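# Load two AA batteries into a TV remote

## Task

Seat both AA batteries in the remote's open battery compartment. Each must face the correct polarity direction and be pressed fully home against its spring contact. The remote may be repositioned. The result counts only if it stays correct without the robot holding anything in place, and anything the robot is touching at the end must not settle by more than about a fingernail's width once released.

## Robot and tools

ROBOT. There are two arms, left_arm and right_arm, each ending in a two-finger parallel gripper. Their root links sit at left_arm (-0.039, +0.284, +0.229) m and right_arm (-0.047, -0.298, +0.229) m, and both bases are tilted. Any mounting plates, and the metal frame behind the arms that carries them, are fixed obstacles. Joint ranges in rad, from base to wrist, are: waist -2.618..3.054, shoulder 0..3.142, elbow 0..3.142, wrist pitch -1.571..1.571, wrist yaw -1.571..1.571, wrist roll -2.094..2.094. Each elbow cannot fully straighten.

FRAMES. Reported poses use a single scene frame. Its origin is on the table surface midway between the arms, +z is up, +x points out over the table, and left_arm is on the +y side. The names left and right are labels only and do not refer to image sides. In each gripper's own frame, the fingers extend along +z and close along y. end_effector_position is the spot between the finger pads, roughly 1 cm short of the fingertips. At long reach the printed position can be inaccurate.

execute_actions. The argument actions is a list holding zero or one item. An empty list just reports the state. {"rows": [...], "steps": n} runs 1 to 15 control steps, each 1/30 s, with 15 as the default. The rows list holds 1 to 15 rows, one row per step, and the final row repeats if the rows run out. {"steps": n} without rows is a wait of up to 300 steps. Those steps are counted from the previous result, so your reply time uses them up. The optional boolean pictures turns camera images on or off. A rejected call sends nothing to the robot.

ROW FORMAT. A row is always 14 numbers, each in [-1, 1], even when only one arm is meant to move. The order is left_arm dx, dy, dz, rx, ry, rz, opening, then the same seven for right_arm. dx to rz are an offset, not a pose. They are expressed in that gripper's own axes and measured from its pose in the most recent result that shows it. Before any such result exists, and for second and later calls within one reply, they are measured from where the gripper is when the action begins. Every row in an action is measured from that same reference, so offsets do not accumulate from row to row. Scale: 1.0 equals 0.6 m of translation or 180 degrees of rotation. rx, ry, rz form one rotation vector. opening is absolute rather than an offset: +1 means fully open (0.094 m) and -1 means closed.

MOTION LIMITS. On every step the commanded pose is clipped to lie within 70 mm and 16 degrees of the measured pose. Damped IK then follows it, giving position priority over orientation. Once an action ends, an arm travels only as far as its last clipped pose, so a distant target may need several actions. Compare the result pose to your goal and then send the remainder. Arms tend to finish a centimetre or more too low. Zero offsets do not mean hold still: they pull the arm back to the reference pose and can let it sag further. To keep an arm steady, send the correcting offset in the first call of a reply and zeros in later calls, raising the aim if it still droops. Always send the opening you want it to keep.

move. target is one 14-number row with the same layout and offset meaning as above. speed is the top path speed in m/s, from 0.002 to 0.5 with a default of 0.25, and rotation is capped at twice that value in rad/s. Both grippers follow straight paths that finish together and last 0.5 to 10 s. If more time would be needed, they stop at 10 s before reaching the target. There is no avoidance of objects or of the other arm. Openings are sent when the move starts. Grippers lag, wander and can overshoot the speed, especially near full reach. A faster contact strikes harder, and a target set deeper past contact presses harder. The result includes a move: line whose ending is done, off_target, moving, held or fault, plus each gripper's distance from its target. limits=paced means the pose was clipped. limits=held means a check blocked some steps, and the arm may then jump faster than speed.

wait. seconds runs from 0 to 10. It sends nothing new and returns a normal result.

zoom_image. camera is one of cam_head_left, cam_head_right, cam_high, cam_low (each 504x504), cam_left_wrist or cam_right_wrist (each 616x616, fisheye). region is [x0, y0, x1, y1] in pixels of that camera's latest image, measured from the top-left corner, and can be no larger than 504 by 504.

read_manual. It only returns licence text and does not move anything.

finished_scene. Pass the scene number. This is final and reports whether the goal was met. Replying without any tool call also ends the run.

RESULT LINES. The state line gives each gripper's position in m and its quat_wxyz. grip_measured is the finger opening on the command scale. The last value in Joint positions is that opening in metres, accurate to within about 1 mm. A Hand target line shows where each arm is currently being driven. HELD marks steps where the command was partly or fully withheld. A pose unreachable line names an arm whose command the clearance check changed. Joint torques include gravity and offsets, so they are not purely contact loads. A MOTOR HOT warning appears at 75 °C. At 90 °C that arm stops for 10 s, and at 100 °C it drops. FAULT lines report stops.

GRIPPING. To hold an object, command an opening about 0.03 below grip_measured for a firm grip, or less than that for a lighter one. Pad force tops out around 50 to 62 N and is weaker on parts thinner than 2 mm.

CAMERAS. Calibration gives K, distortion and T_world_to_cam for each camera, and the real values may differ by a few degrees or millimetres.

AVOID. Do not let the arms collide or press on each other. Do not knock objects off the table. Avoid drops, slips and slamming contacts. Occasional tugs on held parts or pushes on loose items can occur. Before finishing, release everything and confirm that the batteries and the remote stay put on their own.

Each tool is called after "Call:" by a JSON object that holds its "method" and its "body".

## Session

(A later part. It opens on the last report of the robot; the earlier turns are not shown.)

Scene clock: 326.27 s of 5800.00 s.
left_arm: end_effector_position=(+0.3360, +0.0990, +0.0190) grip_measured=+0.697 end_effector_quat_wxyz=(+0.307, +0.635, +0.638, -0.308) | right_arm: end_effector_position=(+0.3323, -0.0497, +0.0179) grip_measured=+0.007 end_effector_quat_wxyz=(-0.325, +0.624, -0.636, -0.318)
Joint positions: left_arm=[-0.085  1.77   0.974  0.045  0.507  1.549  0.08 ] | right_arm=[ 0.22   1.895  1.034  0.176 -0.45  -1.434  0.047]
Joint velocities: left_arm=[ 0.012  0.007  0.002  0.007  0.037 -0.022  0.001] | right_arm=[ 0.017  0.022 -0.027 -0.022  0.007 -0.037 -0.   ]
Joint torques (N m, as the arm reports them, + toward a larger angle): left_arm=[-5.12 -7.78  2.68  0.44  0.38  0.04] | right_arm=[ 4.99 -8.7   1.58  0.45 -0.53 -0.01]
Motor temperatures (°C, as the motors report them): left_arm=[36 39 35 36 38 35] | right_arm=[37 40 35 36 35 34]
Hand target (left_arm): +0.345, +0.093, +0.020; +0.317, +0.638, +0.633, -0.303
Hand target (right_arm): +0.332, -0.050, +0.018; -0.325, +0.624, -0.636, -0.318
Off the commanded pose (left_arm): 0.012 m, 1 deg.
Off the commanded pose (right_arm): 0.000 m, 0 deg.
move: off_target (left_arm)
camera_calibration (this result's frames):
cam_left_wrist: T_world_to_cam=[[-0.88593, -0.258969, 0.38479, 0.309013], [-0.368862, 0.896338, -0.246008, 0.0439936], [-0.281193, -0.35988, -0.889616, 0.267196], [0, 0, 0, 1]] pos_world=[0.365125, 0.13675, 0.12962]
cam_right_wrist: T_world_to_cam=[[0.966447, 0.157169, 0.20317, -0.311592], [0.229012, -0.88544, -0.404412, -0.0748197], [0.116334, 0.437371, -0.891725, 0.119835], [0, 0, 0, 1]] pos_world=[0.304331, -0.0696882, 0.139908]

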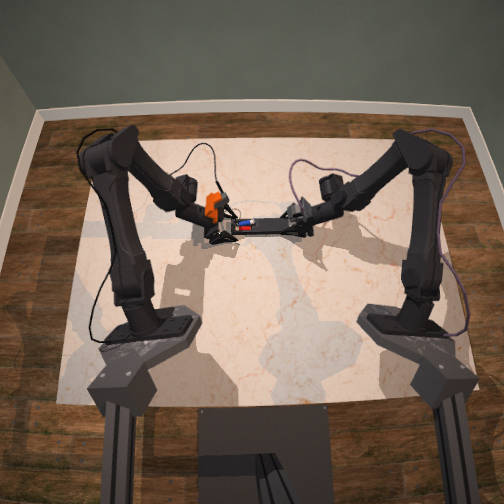

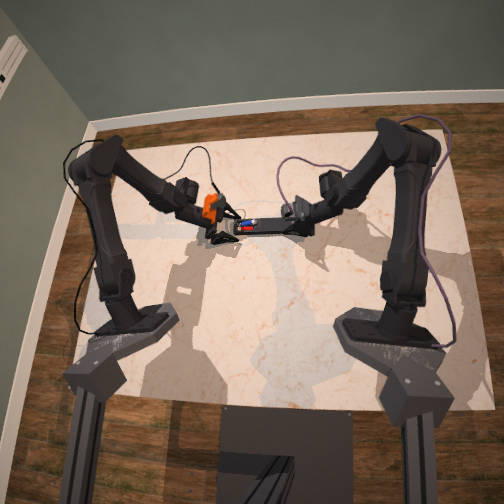

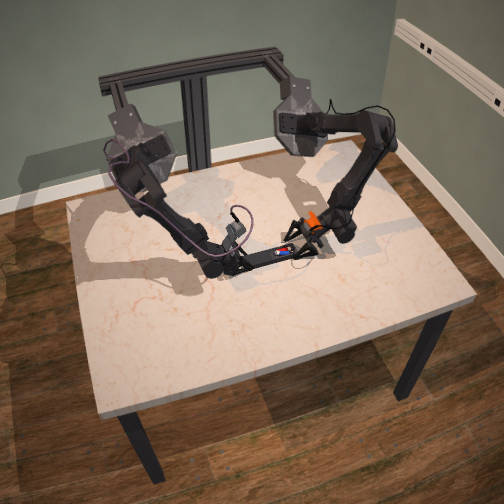

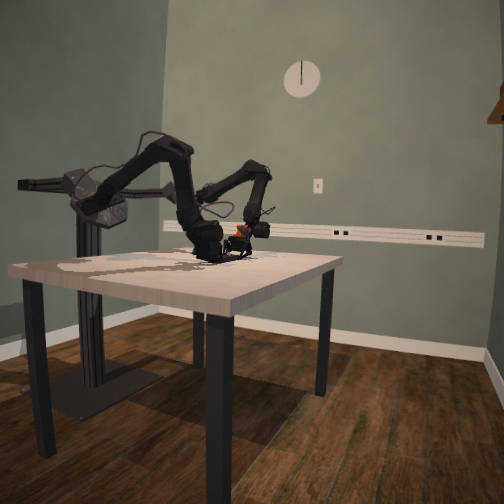

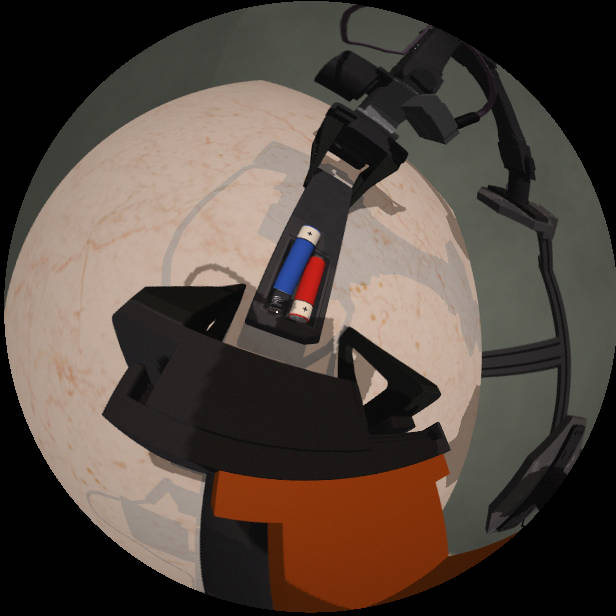

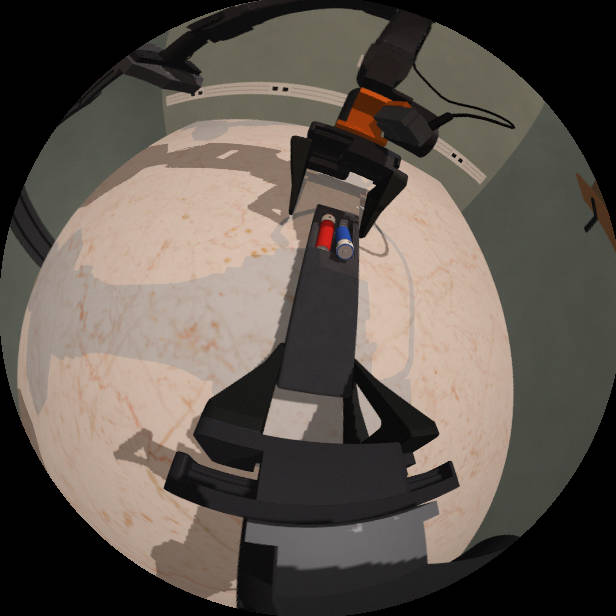

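Call:
{"method": "move", "body": {"target": [0,0.012,0,-0.011,0,0,0.35,0,0,0,0,0,0,0.3], "speed": 0.03}}

Call:
{"method": "execute_actions", "body": {"actions": [{"rows":[[0,0,0,0,0,0,0.28,0,0,0,0,0,0,0.3],[0,0,0,0,0,0,0.24,0,0,0,0,0,0,0.3],[0,0,0,0,0,0,0.2,0,0,0,0,0,0,0.3],[0,0,0,0,0,0,0.16,0,0,0,0,0,0,0.3],[0,0,0,0,0,0,0.13,0,0,0,0,0,0,0.3],[0,0,0,0,0,0,0.1,0,0,0,0,0,0,0.3],[0,0,0,0,0,0,0.08,0,0,0,0,0,0,0.3],[0,0,0,0,0,0,0.06,0,0,0,0,0,0,0.3],[0,0,0,0,0,0,0.04,0,0,0,0,0,0,0.3],[0,0,0,0,0,0,0.02,0,0,0,0,0,0,0.3],[0,0,0,0,0,0,0.0,0,0,0,0,0,0,0.3],[0,0,0,0,0,0,-0.03,0,0,0,0,0,0,0.3]],"steps":15}]}}

Scene clock: 331.37 s of 5800.00 s.
left_arm: end_effector_position=(+0.3448, +0.0992, +0.0190) grip_measured=+0.353 end_effector_quat_wxyz=(+0.318, +0.632, +0.642, -0.296) | right_arm: end_effector_position=(+0.3333, -0.0495, +0.0182) grip_measured=+0.298 end_effector_quat_wxyz=(-0.327, +0.624, -0.635, -0.317)
Joint positions: left_arm=[-0.085  1.77   0.974  0.083  0.505  1.536  0.064] | right_arm=[ 0.22   1.895  1.034  0.18  -0.451 -1.434  0.061]
Joint velocities: left_arm=[-0.002  0.002  0.022 -0.037  0.051 -0.051 -0.001] | right_arm=[ 0.002  0.017  0.002 -0.007  0.007 -0.007 -0.001]
Joint torques (N m, as the arm reports them, + toward a larger angle): left_arm=[-4.03 -9.03  0.42  0.45  0.39 -0.04] | right_arm=[ 4.99 -8.7   1.58  0.42 -0.52 -0.01]
Motor temperatures (°C, as the motors report them): left_arm=[36 39 35 36 38 35] | right_arm=[37 40 35 36 35 34]
Hand target (left_arm): +0.343, +0.099, +0.019; +0.318, +0.630, +0.644, -0.296
Hand target (right_arm): +0.332, -0.050, +0.018; -0.325, +0.624, -0.636, -0.318
Off the commanded pose (left_arm): 0.002 m, 0 deg.
Off the commanded pose (right_arm): 0.001 m, 0 deg.
After step 90, 1.23 s passed at rest.
move: done
camera_calibration (this result's frames):
cam_left_wrist: T_world_to_cam=[[-0.88946, -0.279458, 0.361614, 0.320554], [-0.382583, 0.888124, -0.254688, 0.0527884], [-0.249983, -0.364882, -0.896867, 0.259639], [0, 0, 0, 1]] pos_world=[0.370221, 0.137436, 0.13039]
cam_right_wrist: T_world_to_cam=[[0.965948, 0.154859, 0.207276, -0.312698], [0.228862, -0.885081, -0.405282, -0.0746352], [0.120695, 0.438919, -0.890383, 0.11852], [0, 0, 0, 1]] pos_world=[0.304826, -0.0696546, 0.140094]

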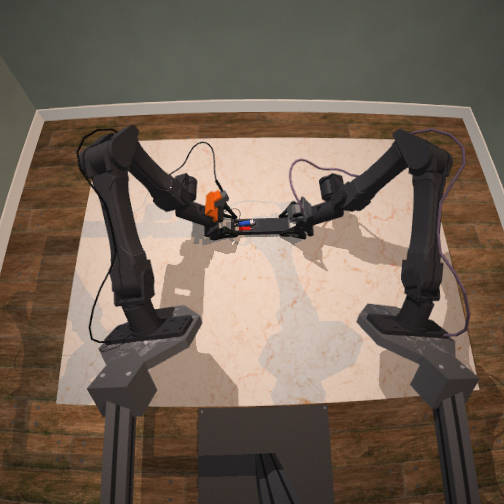

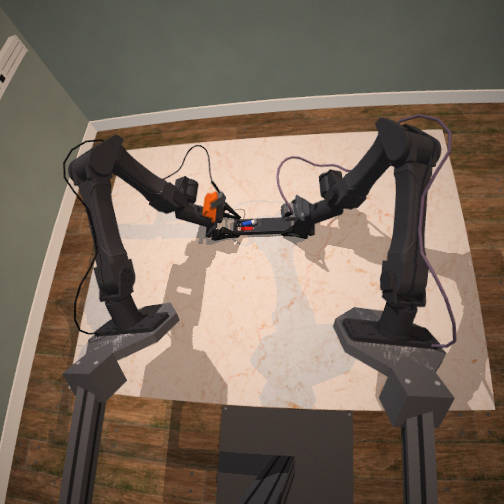

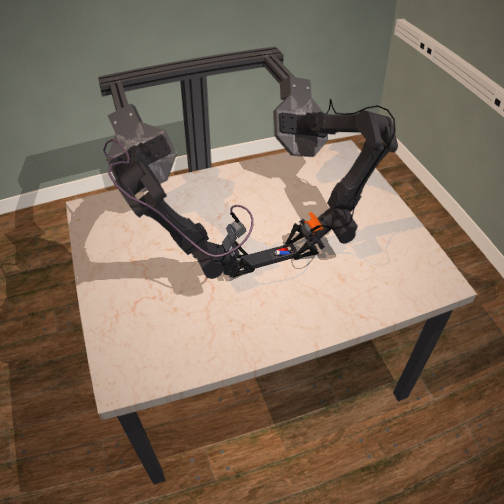

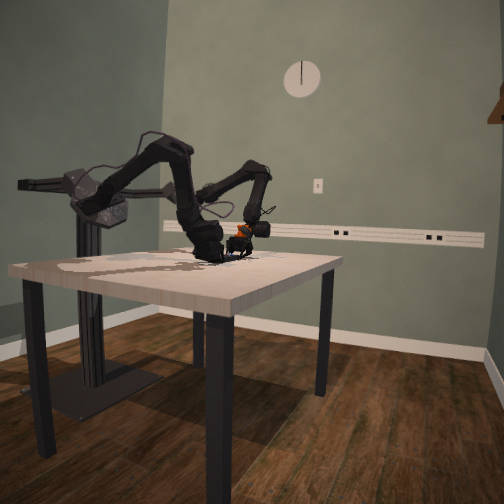

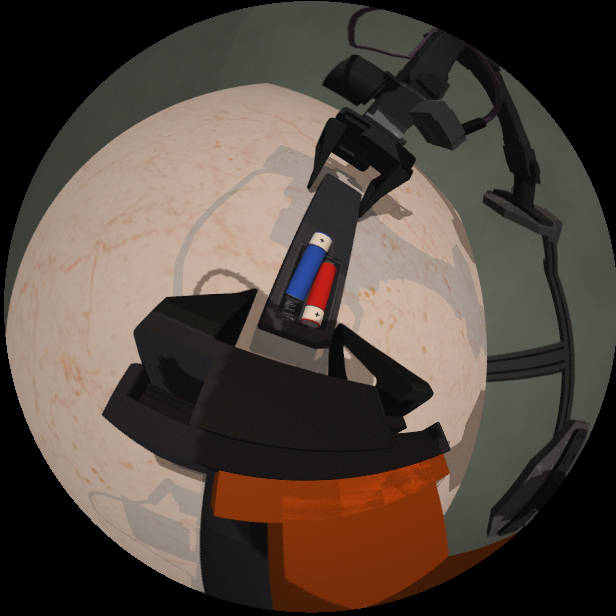

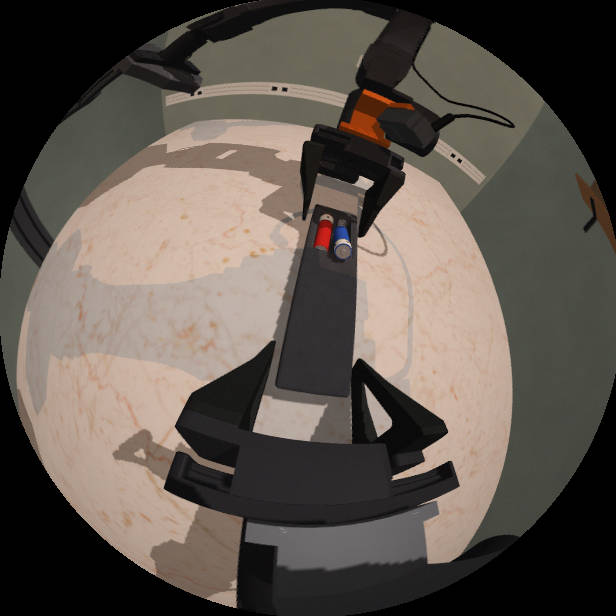

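Scene clock: 331.87 s of 5800.00 s.
left_arm: end_effector_position=(+0.3448, +0.0993, +0.0189) grip_measured=+0.027 end_effector_quat_wxyz=(+0.318, +0.632, +0.642, -0.295) | right_arm: end_effector_position=(+0.3334, -0.0495, +0.0183) grip_measured=+0.298 end_effector_quat_wxyz=(-0.327, +0.623, -0.635, -0.317)
Joint positions: left_arm=[-0.085  1.77   0.974  0.083  0.505  1.536  0.048] | right_arm=[ 0.22   1.895  1.034  0.181 -0.452 -1.434  0.061]
Joint velocities: left_arm=[-0.012  0.007  0.012  0.051 -0.051  0.007 -0.002] | right_arm=[-0.012 -0.022 -0.007  0.037 -0.007 -0.022  0.   ]
Joint torques (N m, as the arm reports them, + toward a larger angle): left_arm=[-4.05 -8.95  0.91  0.42  0.38  0.01] | right_arm=[ 4.95 -8.7   1.58  0.46 -0.53 -0.01]
Motor temperatures (°C, as the motors report them): left_arm=[36 39 35 36 38 35] | right_arm=[37 40 35 36 35 34]
Hand target (left_arm): +0.345, +0.099, +0.019; +0.318, +0.632, +0.642, -0.296
Hand target (right_arm): +0.333, -0.050, +0.018; -0.327, +0.624, -0.635, -0.317
Off the commanded pose (left_arm): 0.000 m, 0 deg.
Off the commanded pose (right_arm): 0.000 m, 0 deg.
Steps of this call (steps 1 to 15: all 15 steps of this action). Readings (end_effector_position):
1: left_arm (+0.3448, +0.0992, +0.0190) | right_arm (+0.3333, -0.0495, +0.0182)
2: left_arm (+0.3448, +0.0992, +0.0190) | right_arm (+0.3334, -0.0495, +0.0183)
4: left_arm (+0.3448, +0.0992, +0.0190) | right_arm (+0.3334, -0.0495, +0.0183)
8: left_arm (+0.3446, +0.0993, +0.0189) | right_arm (+0.3334, -0.0495, +0.0183)
15: the state above
camera_calibration (this result's frames):
cam_left_wrist: T_world_to_cam=[[-0.889454, -0.279613, 0.361509, 0.320602], [-0.3826, 0.888214, -0.254349, 0.0527288], [-0.249978, -0.364545, -0.897005, 0.259575], [0, 0, 0, 1]] pos_world=[0.370223, 0.137437, 0.130351]
cam_right_wrist: T_world_to_cam=[[0.965904, 0.154643, 0.207643, -0.312797], [0.22887, -0.884942, -0.405581, -0.0745777], [0.121032, 0.439276, -0.890162, 0.118449], [0, 0, 0, 1]] pos_world=[0.304864, -0.069657, 0.140142]

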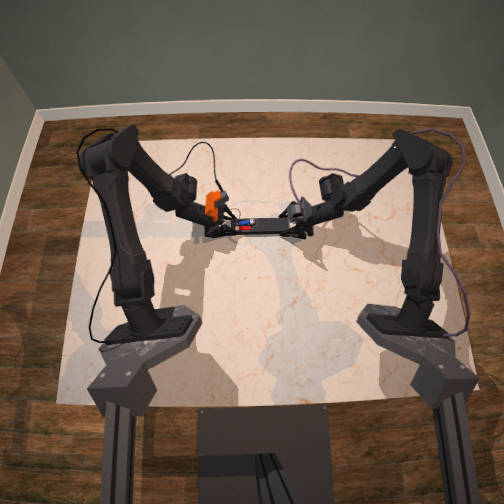

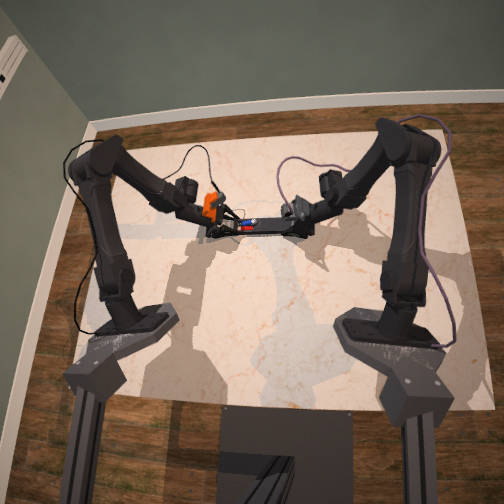

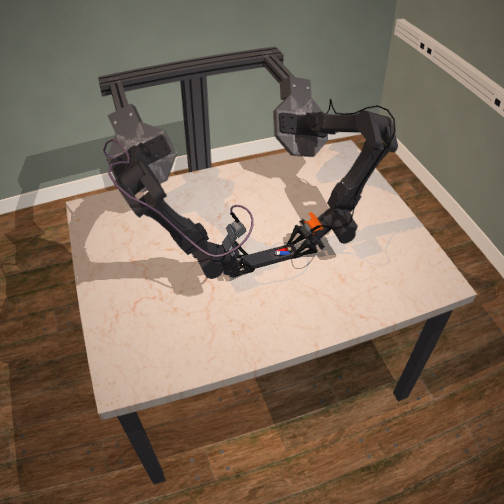

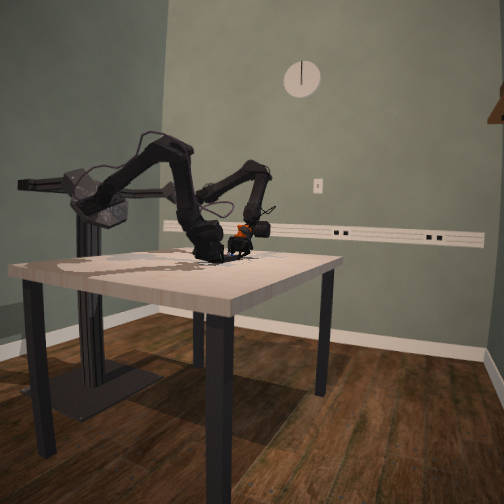

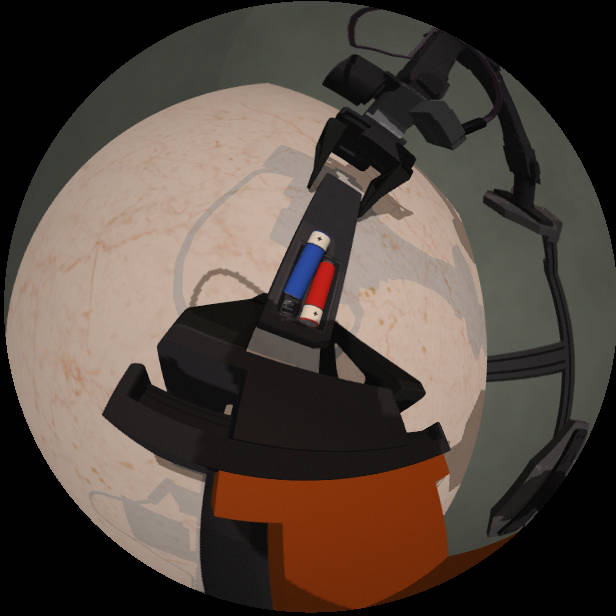

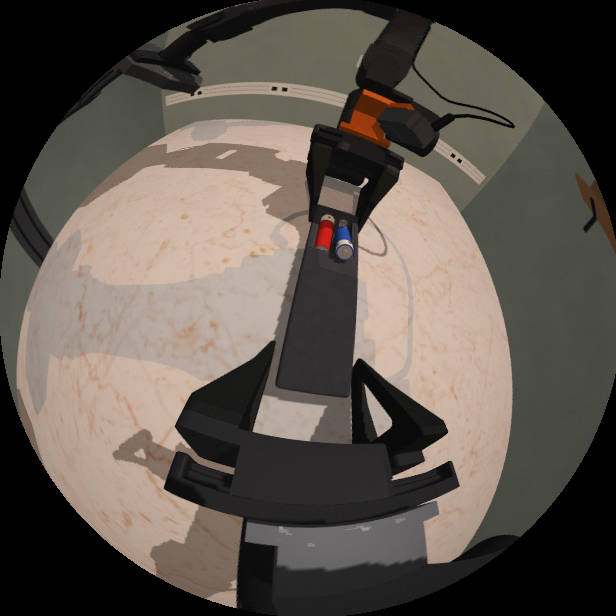

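Call:
{"method": "move", "body": {"target": [0,0,0,0,0,0,-0.03,-0.11,-0.005,0.033,0,0.02,0,0.3], "speed": 0.08}}

Call:
{"method": "execute_actions", "body": {"actions": [{"rows":[[0,0,0,0,0,0,-0.03,0,0,0,0,0,0,-0.88]],"steps":12}]}}

Call:
{"method": "zoom_image", "body": {"camera": "cam_right_wrist", "region": [250,230,400,380]}}

Call:
{"method": "zoom_image", "body": {"camera": "cam_left_wrist", "region": [250,170,400,320]}}

Scene clock: 336.50 s of 5800.00 s.
left_arm: end_effector_position=(+0.3448, +0.0993, +0.0189) grip_measured=+0.027 end_effector_quat_wxyz=(+0.318, +0.632, +0.642, -0.295) | right_arm: end_effector_position=(+0.3254, +0.0003, +0.0487) grip_measured=+0.298 end_effector_quat_wxyz=(-0.296, +0.638, -0.646, -0.297)
Joint positions: left_arm=[-0.085  1.77   0.974  0.083  0.505  1.537  0.048] | right_arm=[ 0.416  1.883  1.055  0.158 -0.221 -1.314  0.061]
Joint velocities: left_arm=[ 0.007 -0.012  0.012  0.007  0.022 -0.007  0.001] | right_arm=[-0.012 -0.012  0.002 -0.037  0.007  0.007 -0.001]
Joint torques (N m, as the arm reports them, + toward a larger angle): left_arm=[-4.03 -8.95  0.91  0.42  0.38  0.01] | right_arm=[ 7.23 -9.74  3.4   0.42 -0.47  0.09]
Motor temperatures (°C, as the motors report them): left_arm=[36 39 35 36 38 35] | right_arm=[37 40 35 36 35 34]
Hand target (left_arm): +0.345, +0.099, +0.019; +0.318, +0.632, +0.642, -0.295
Hand target (right_arm): +0.336, +0.005, +0.060; -0.308, +0.633, -0.645, -0.297
Off the commanded pose (left_arm): 0.000 m, 0 deg.
Off the commanded pose (right_arm): 0.017 m, 1 deg.
After step 90, 0.27 s passed at rest.
move: off_target (right_arm)
camera_calibration (this result's frames):
cam_left_wrist: T_world_to_cam=[[-0.889622, -0.279561, 0.361135, 0.320695], [-0.382331, 0.888398, -0.254112, 0.0525628], [-0.249792, -0.364137, -0.897223, 0.259443], [0, 0, 0, 1]] pos_world=[0.370201, 0.13743, 0.130321]
cam_right_wrist: T_world_to_cam=[[0.966167, 0.181913, 0.182835, -0.317959], [0.235245, -0.912179, -0.335543, -0.0218028], [0.105739, 0.367201, -0.924112, 0.131266], [0, 0, 0, 1]] pos_world=[0.298451, -0.0102483, 0.172123]

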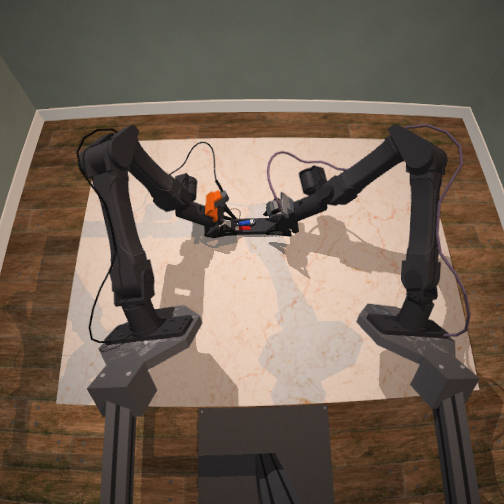

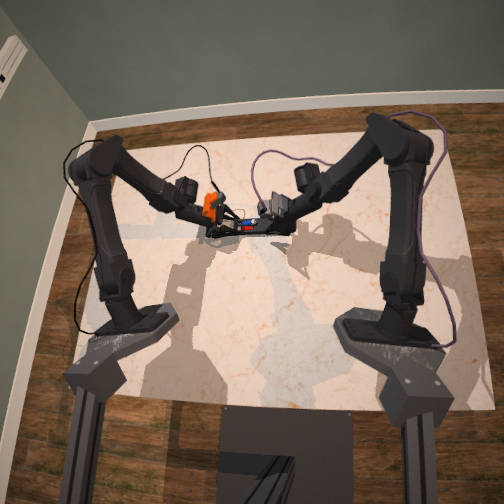

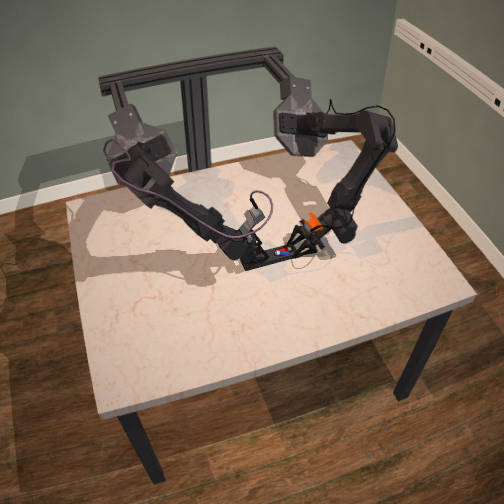

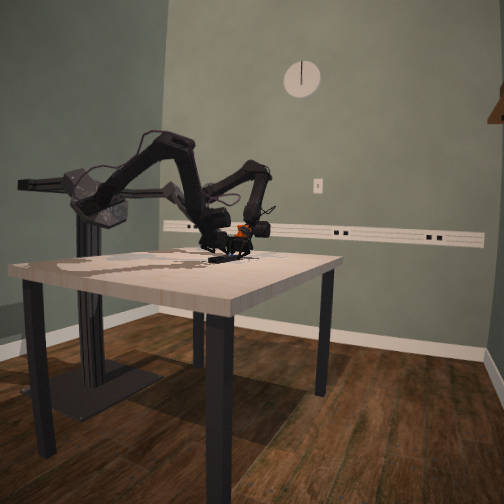

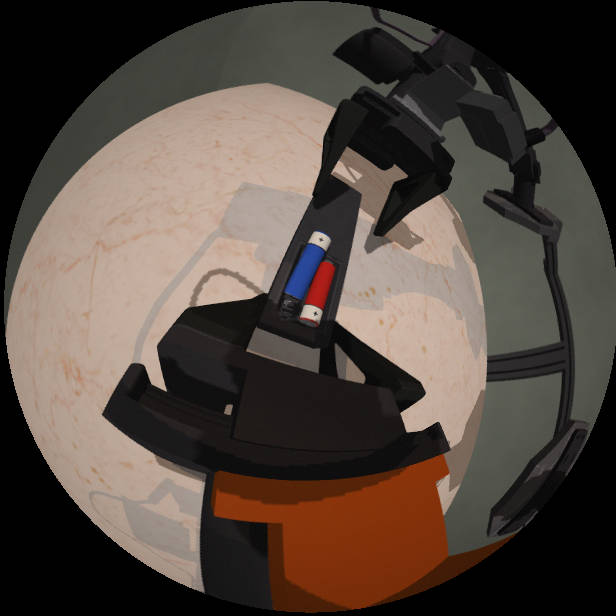

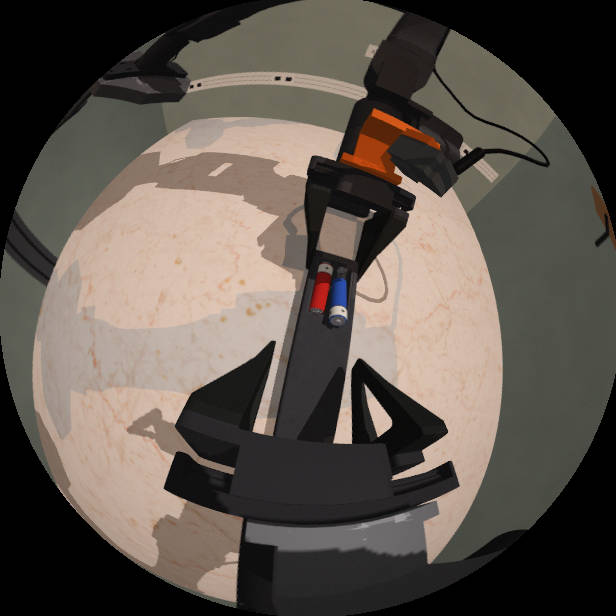

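Scene clock: 336.90 s of 5800.00 s.
left_arm: end_effector_position=(+0.3448, +0.0993, +0.0189) grip_measured=+0.027 end_effector_quat_wxyz=(+0.318, +0.632, +0.642, -0.295) | right_arm: end_effector_position=(+0.3256, -0.0002, +0.0481) grip_measured=-0.878 end_effector_quat_wxyz=(-0.295, +0.639, -0.647, -0.295)
Joint positions: left_arm=[-0.085  1.77   0.974  0.083  0.505  1.537  0.048] | right_arm=[ 0.416  1.883  1.055  0.158 -0.217 -1.314  0.006]
Joint velocities: left_arm=[ 0.017  0.017  0.017 -0.051 -0.066  0.037  0.   ] | right_arm=[-0.002  0.002  0.002 -0.022 -0.007 -0.007 -0.   ]
Joint torques (N m, as the arm reports them, + toward a larger angle): left_arm=[-4.05 -8.95  0.9   0.42  0.38  0.02] | right_arm=[ 6.06 -8.32  2.11  0.57 -0.54  0.  ]
Motor temperatures (°C, as the motors report them): left_arm=[36 39 35 36 38 35] | right_arm=[37 40 35 36 35 34]
Hand target (left_arm): +0.345, +0.099, +0.019; +0.318, +0.632, +0.642, -0.295
Hand target (right_arm): +0.325, +0.000, +0.049; -0.296, +0.638, -0.646, -0.297
Off the commanded pose (left_arm): 0.000 m, 0 deg.
Off the commanded pose (right_arm): 0.001 m, 0 deg.
Steps of this call (steps 1 to 12: all 12 steps of this action). Readings (end_effector_position):
1: left_arm (+0.3448, +0.0993, +0.0189) | right_arm (+0.3254, +0.0002, +0.0486)
2: left_arm (+0.3446, +0.0993, +0.0188) | right_arm (+0.3255, +0.0002, +0.0485)
4: left_arm (+0.3446, +0.0993, +0.0188) | right_arm (+0.3255, +0.0000, +0.0483)
8: left_arm (+0.3448, +0.0993, +0.0189) | right_arm (+0.3256, -0.0001, +0.0482)
12: the state above
camera_calibration (this result's frames):
cam_left_wrist: T_world_to_cam=[[-0.889622, -0.279561, 0.361135, 0.320695], [-0.382331, 0.888398, -0.254112, 0.0525628], [-0.249792, -0.364137, -0.897223, 0.259443], [0, 0, 0, 1]] pos_world=[0.370201, 0.13743, 0.130321]
cam_right_wrist: T_world_to_cam=[[0.966194, 0.18189, 0.182714, -0.317951], [0.234694, -0.913862, -0.331323, -0.0225448], [0.106711, 0.363004, -0.925657, 0.130636], [0, 0, 0, 1]] pos_world=[0.298553, -0.010192, 0.171549]

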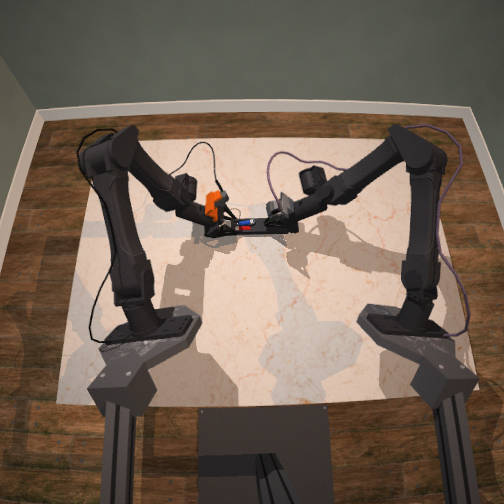

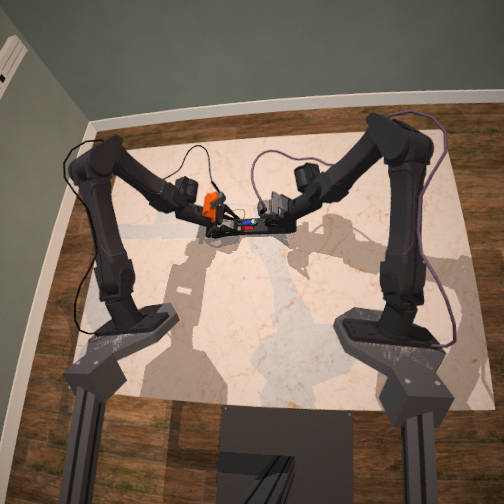

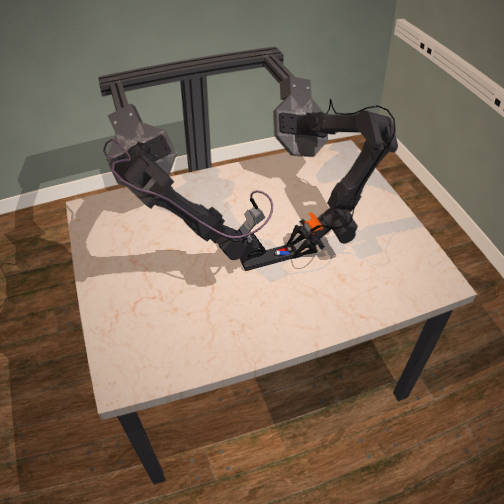

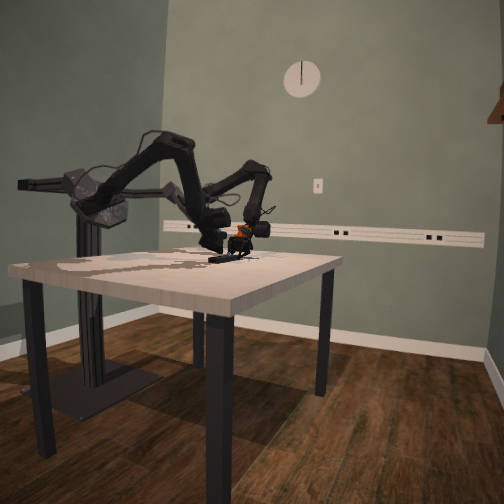

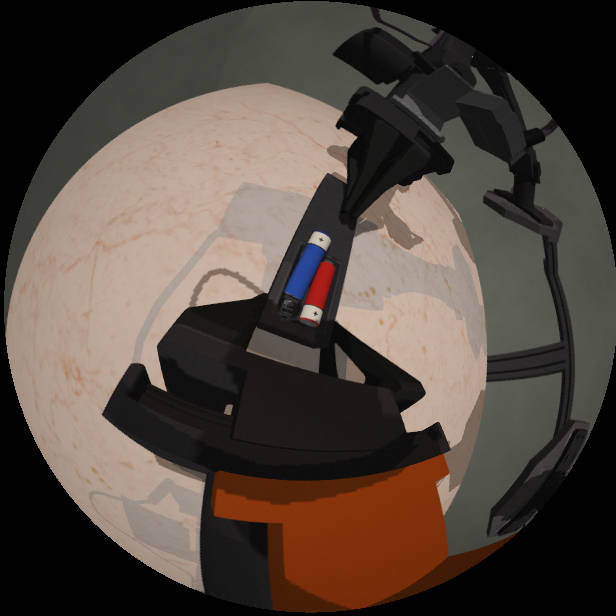

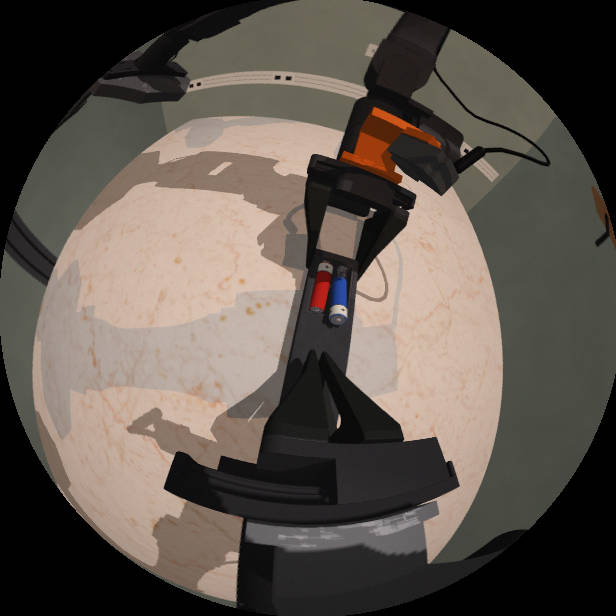

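Region (250, 230, 400, 380) of cam_right_wrist's 616x616 image, scaled by 3.360, with more detail than that image has.

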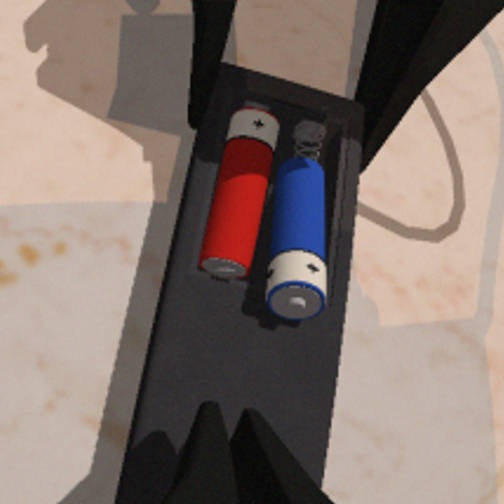

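Region (250, 170, 400, 320) of cam_left_wrist's 616x616 image, scaled by 3.360, with more detail than that image has.

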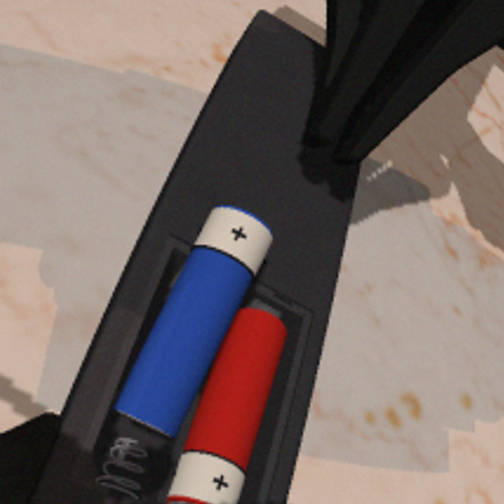

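Call:
{"method": "move", "body": {"target": [0,0,0,0,0,0,-0.03,-0.043,-0.04,0.022,0.005,0,0,-0.88], "speed": 0.04}}

Call:
{"method": "zoom_image", "body": {"camera": "cam_right_wrist", "region": [250,230,400,380]}}

Call:
{"method": "zoom_image", "body": {"camera": "cam_left_wrist", "region": [250,170,400,320]}}

Scene clock: 342.13 s of 5800.00 s.
left_arm: end_effector_position=(+0.3446, +0.0993, +0.0188) grip_measured=+0.027 end_effector_quat_wxyz=(+0.318, +0.632, +0.642, -0.295) | right_arm: end_effector_position=(+0.3519, +0.0168, +0.0553) grip_measured=-0.878 end_effector_quat_wxyz=(-0.302, +0.637, -0.652, -0.280)
Joint positions: left_arm=[-0.085  1.77   0.974  0.083  0.505  1.537  0.048] | right_arm=[ 0.455  1.916  1.166  0.111 -0.165 -1.289  0.006]
Joint velocities: left_arm=[-0.002 -0.012 -0.012 -0.007  0.037  0.007 -0.001] | right_arm=[-0.002 -0.002  0.007 -0.007  0.022 -0.037 -0.001]
Joint torques (N m, as the arm reports them, + toward a larger angle): left_arm=[-4.04 -8.96  0.91  0.42  0.37  0.02] | right_arm=[ 8.27 -7.6   3.87  0.51 -0.54  0.12]
Motor temperatures (°C, as the motors report them): left_arm=[36 39 35 36 38 35] | right_arm=[37 40 35 36 35 34]
Hand target (left_arm): +0.345, +0.099, +0.019; +0.318, +0.632, +0.642, -0.295
Hand target (right_arm): +0.350, +0.026, +0.060; -0.301, +0.636, -0.649, -0.290
Off the commanded pose (left_arm): 0.000 m, 0 deg.
Off the commanded pose (right_arm): 0.010 m, 1 deg.
After step 90, 1.00 s passed at rest.
move: done
camera_calibration (this result's frames):
cam_left_wrist: T_world_to_cam=[[-0.889535, -0.279433, 0.361447, 0.320493], [-0.382291, 0.888455, -0.253972, 0.0524719], [-0.250161, -0.364095, -0.897137, 0.259497], [0, 0, 0, 1]] pos_world=[0.370065, 0.137419, 0.130289]
cam_right_wrist: T_world_to_cam=[[0.965367, 0.16383, 0.203042, -0.348353], [0.222581, -0.923174, -0.313381, -0.00736526], [0.136102, 0.347721, -0.927667, 0.118355], [0, 0, 0, 1]] pos_world=[0.32182, 0.00911665, 0.178216]

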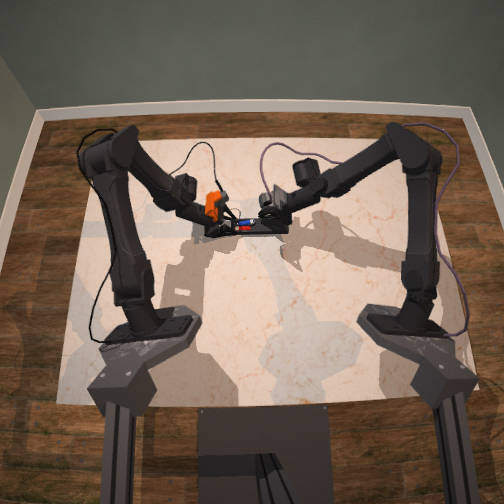

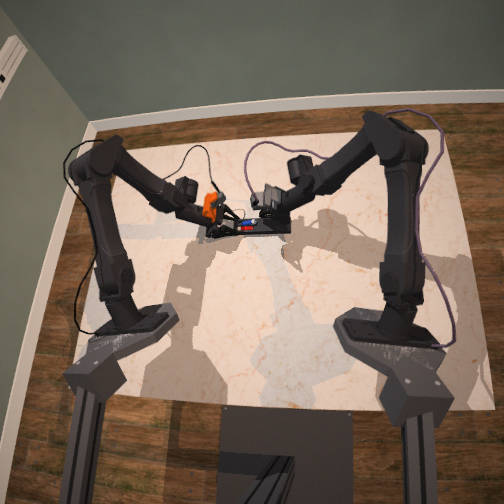

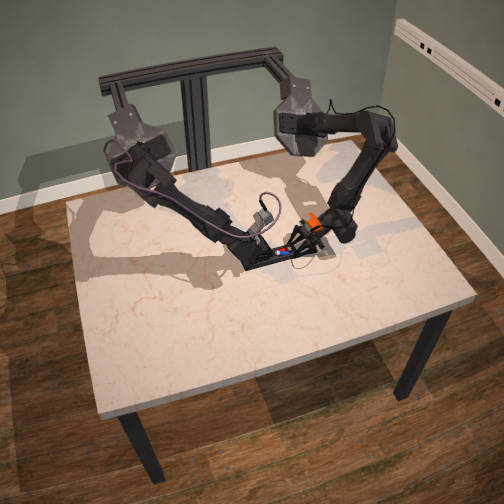

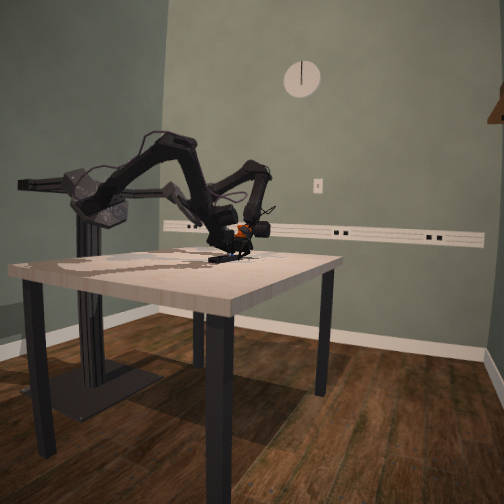

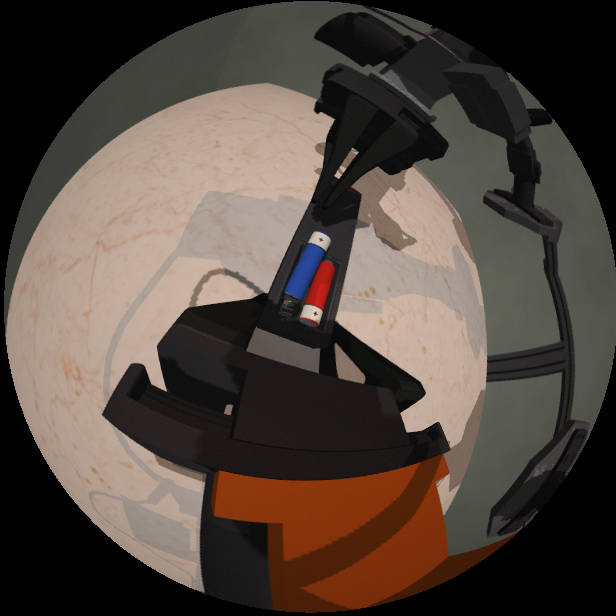

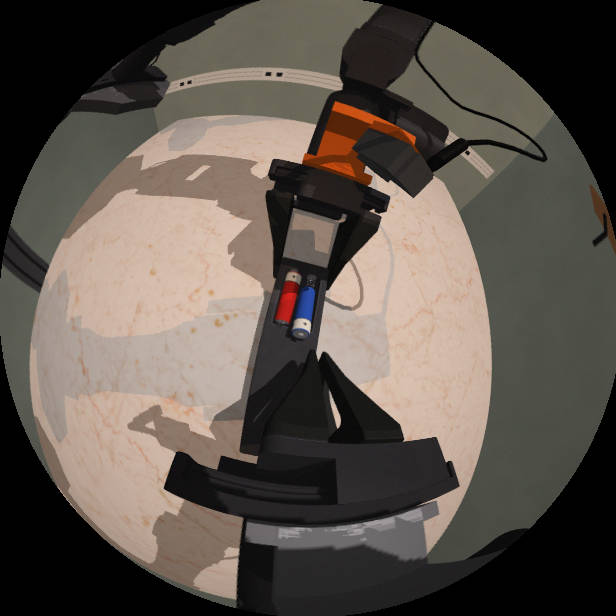

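Region (250, 230, 400, 380) of cam_right_wrist's 616x616 image, scaled by 3.360, with more detail than that image has.

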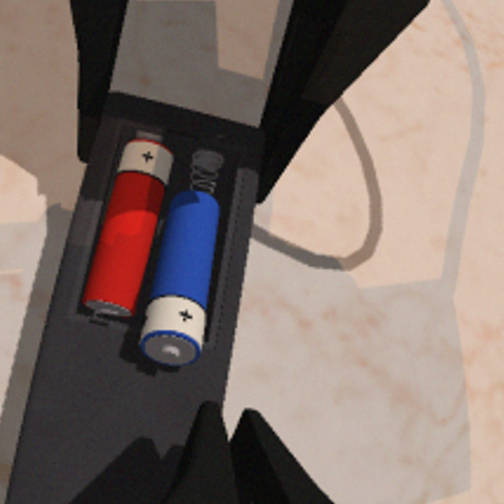

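Region (250, 170, 400, 320) of cam_left_wrist's 616x616 image, scaled by 3.360, with more detail than that image has.

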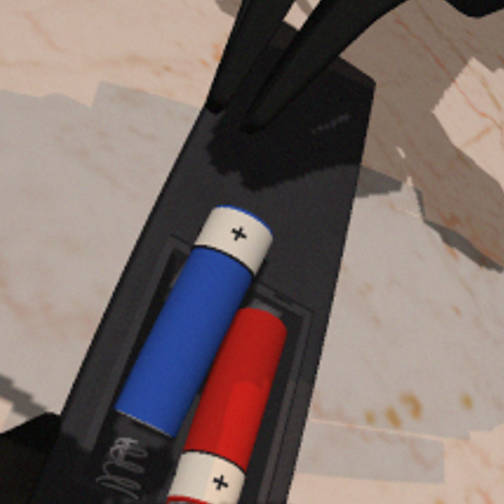

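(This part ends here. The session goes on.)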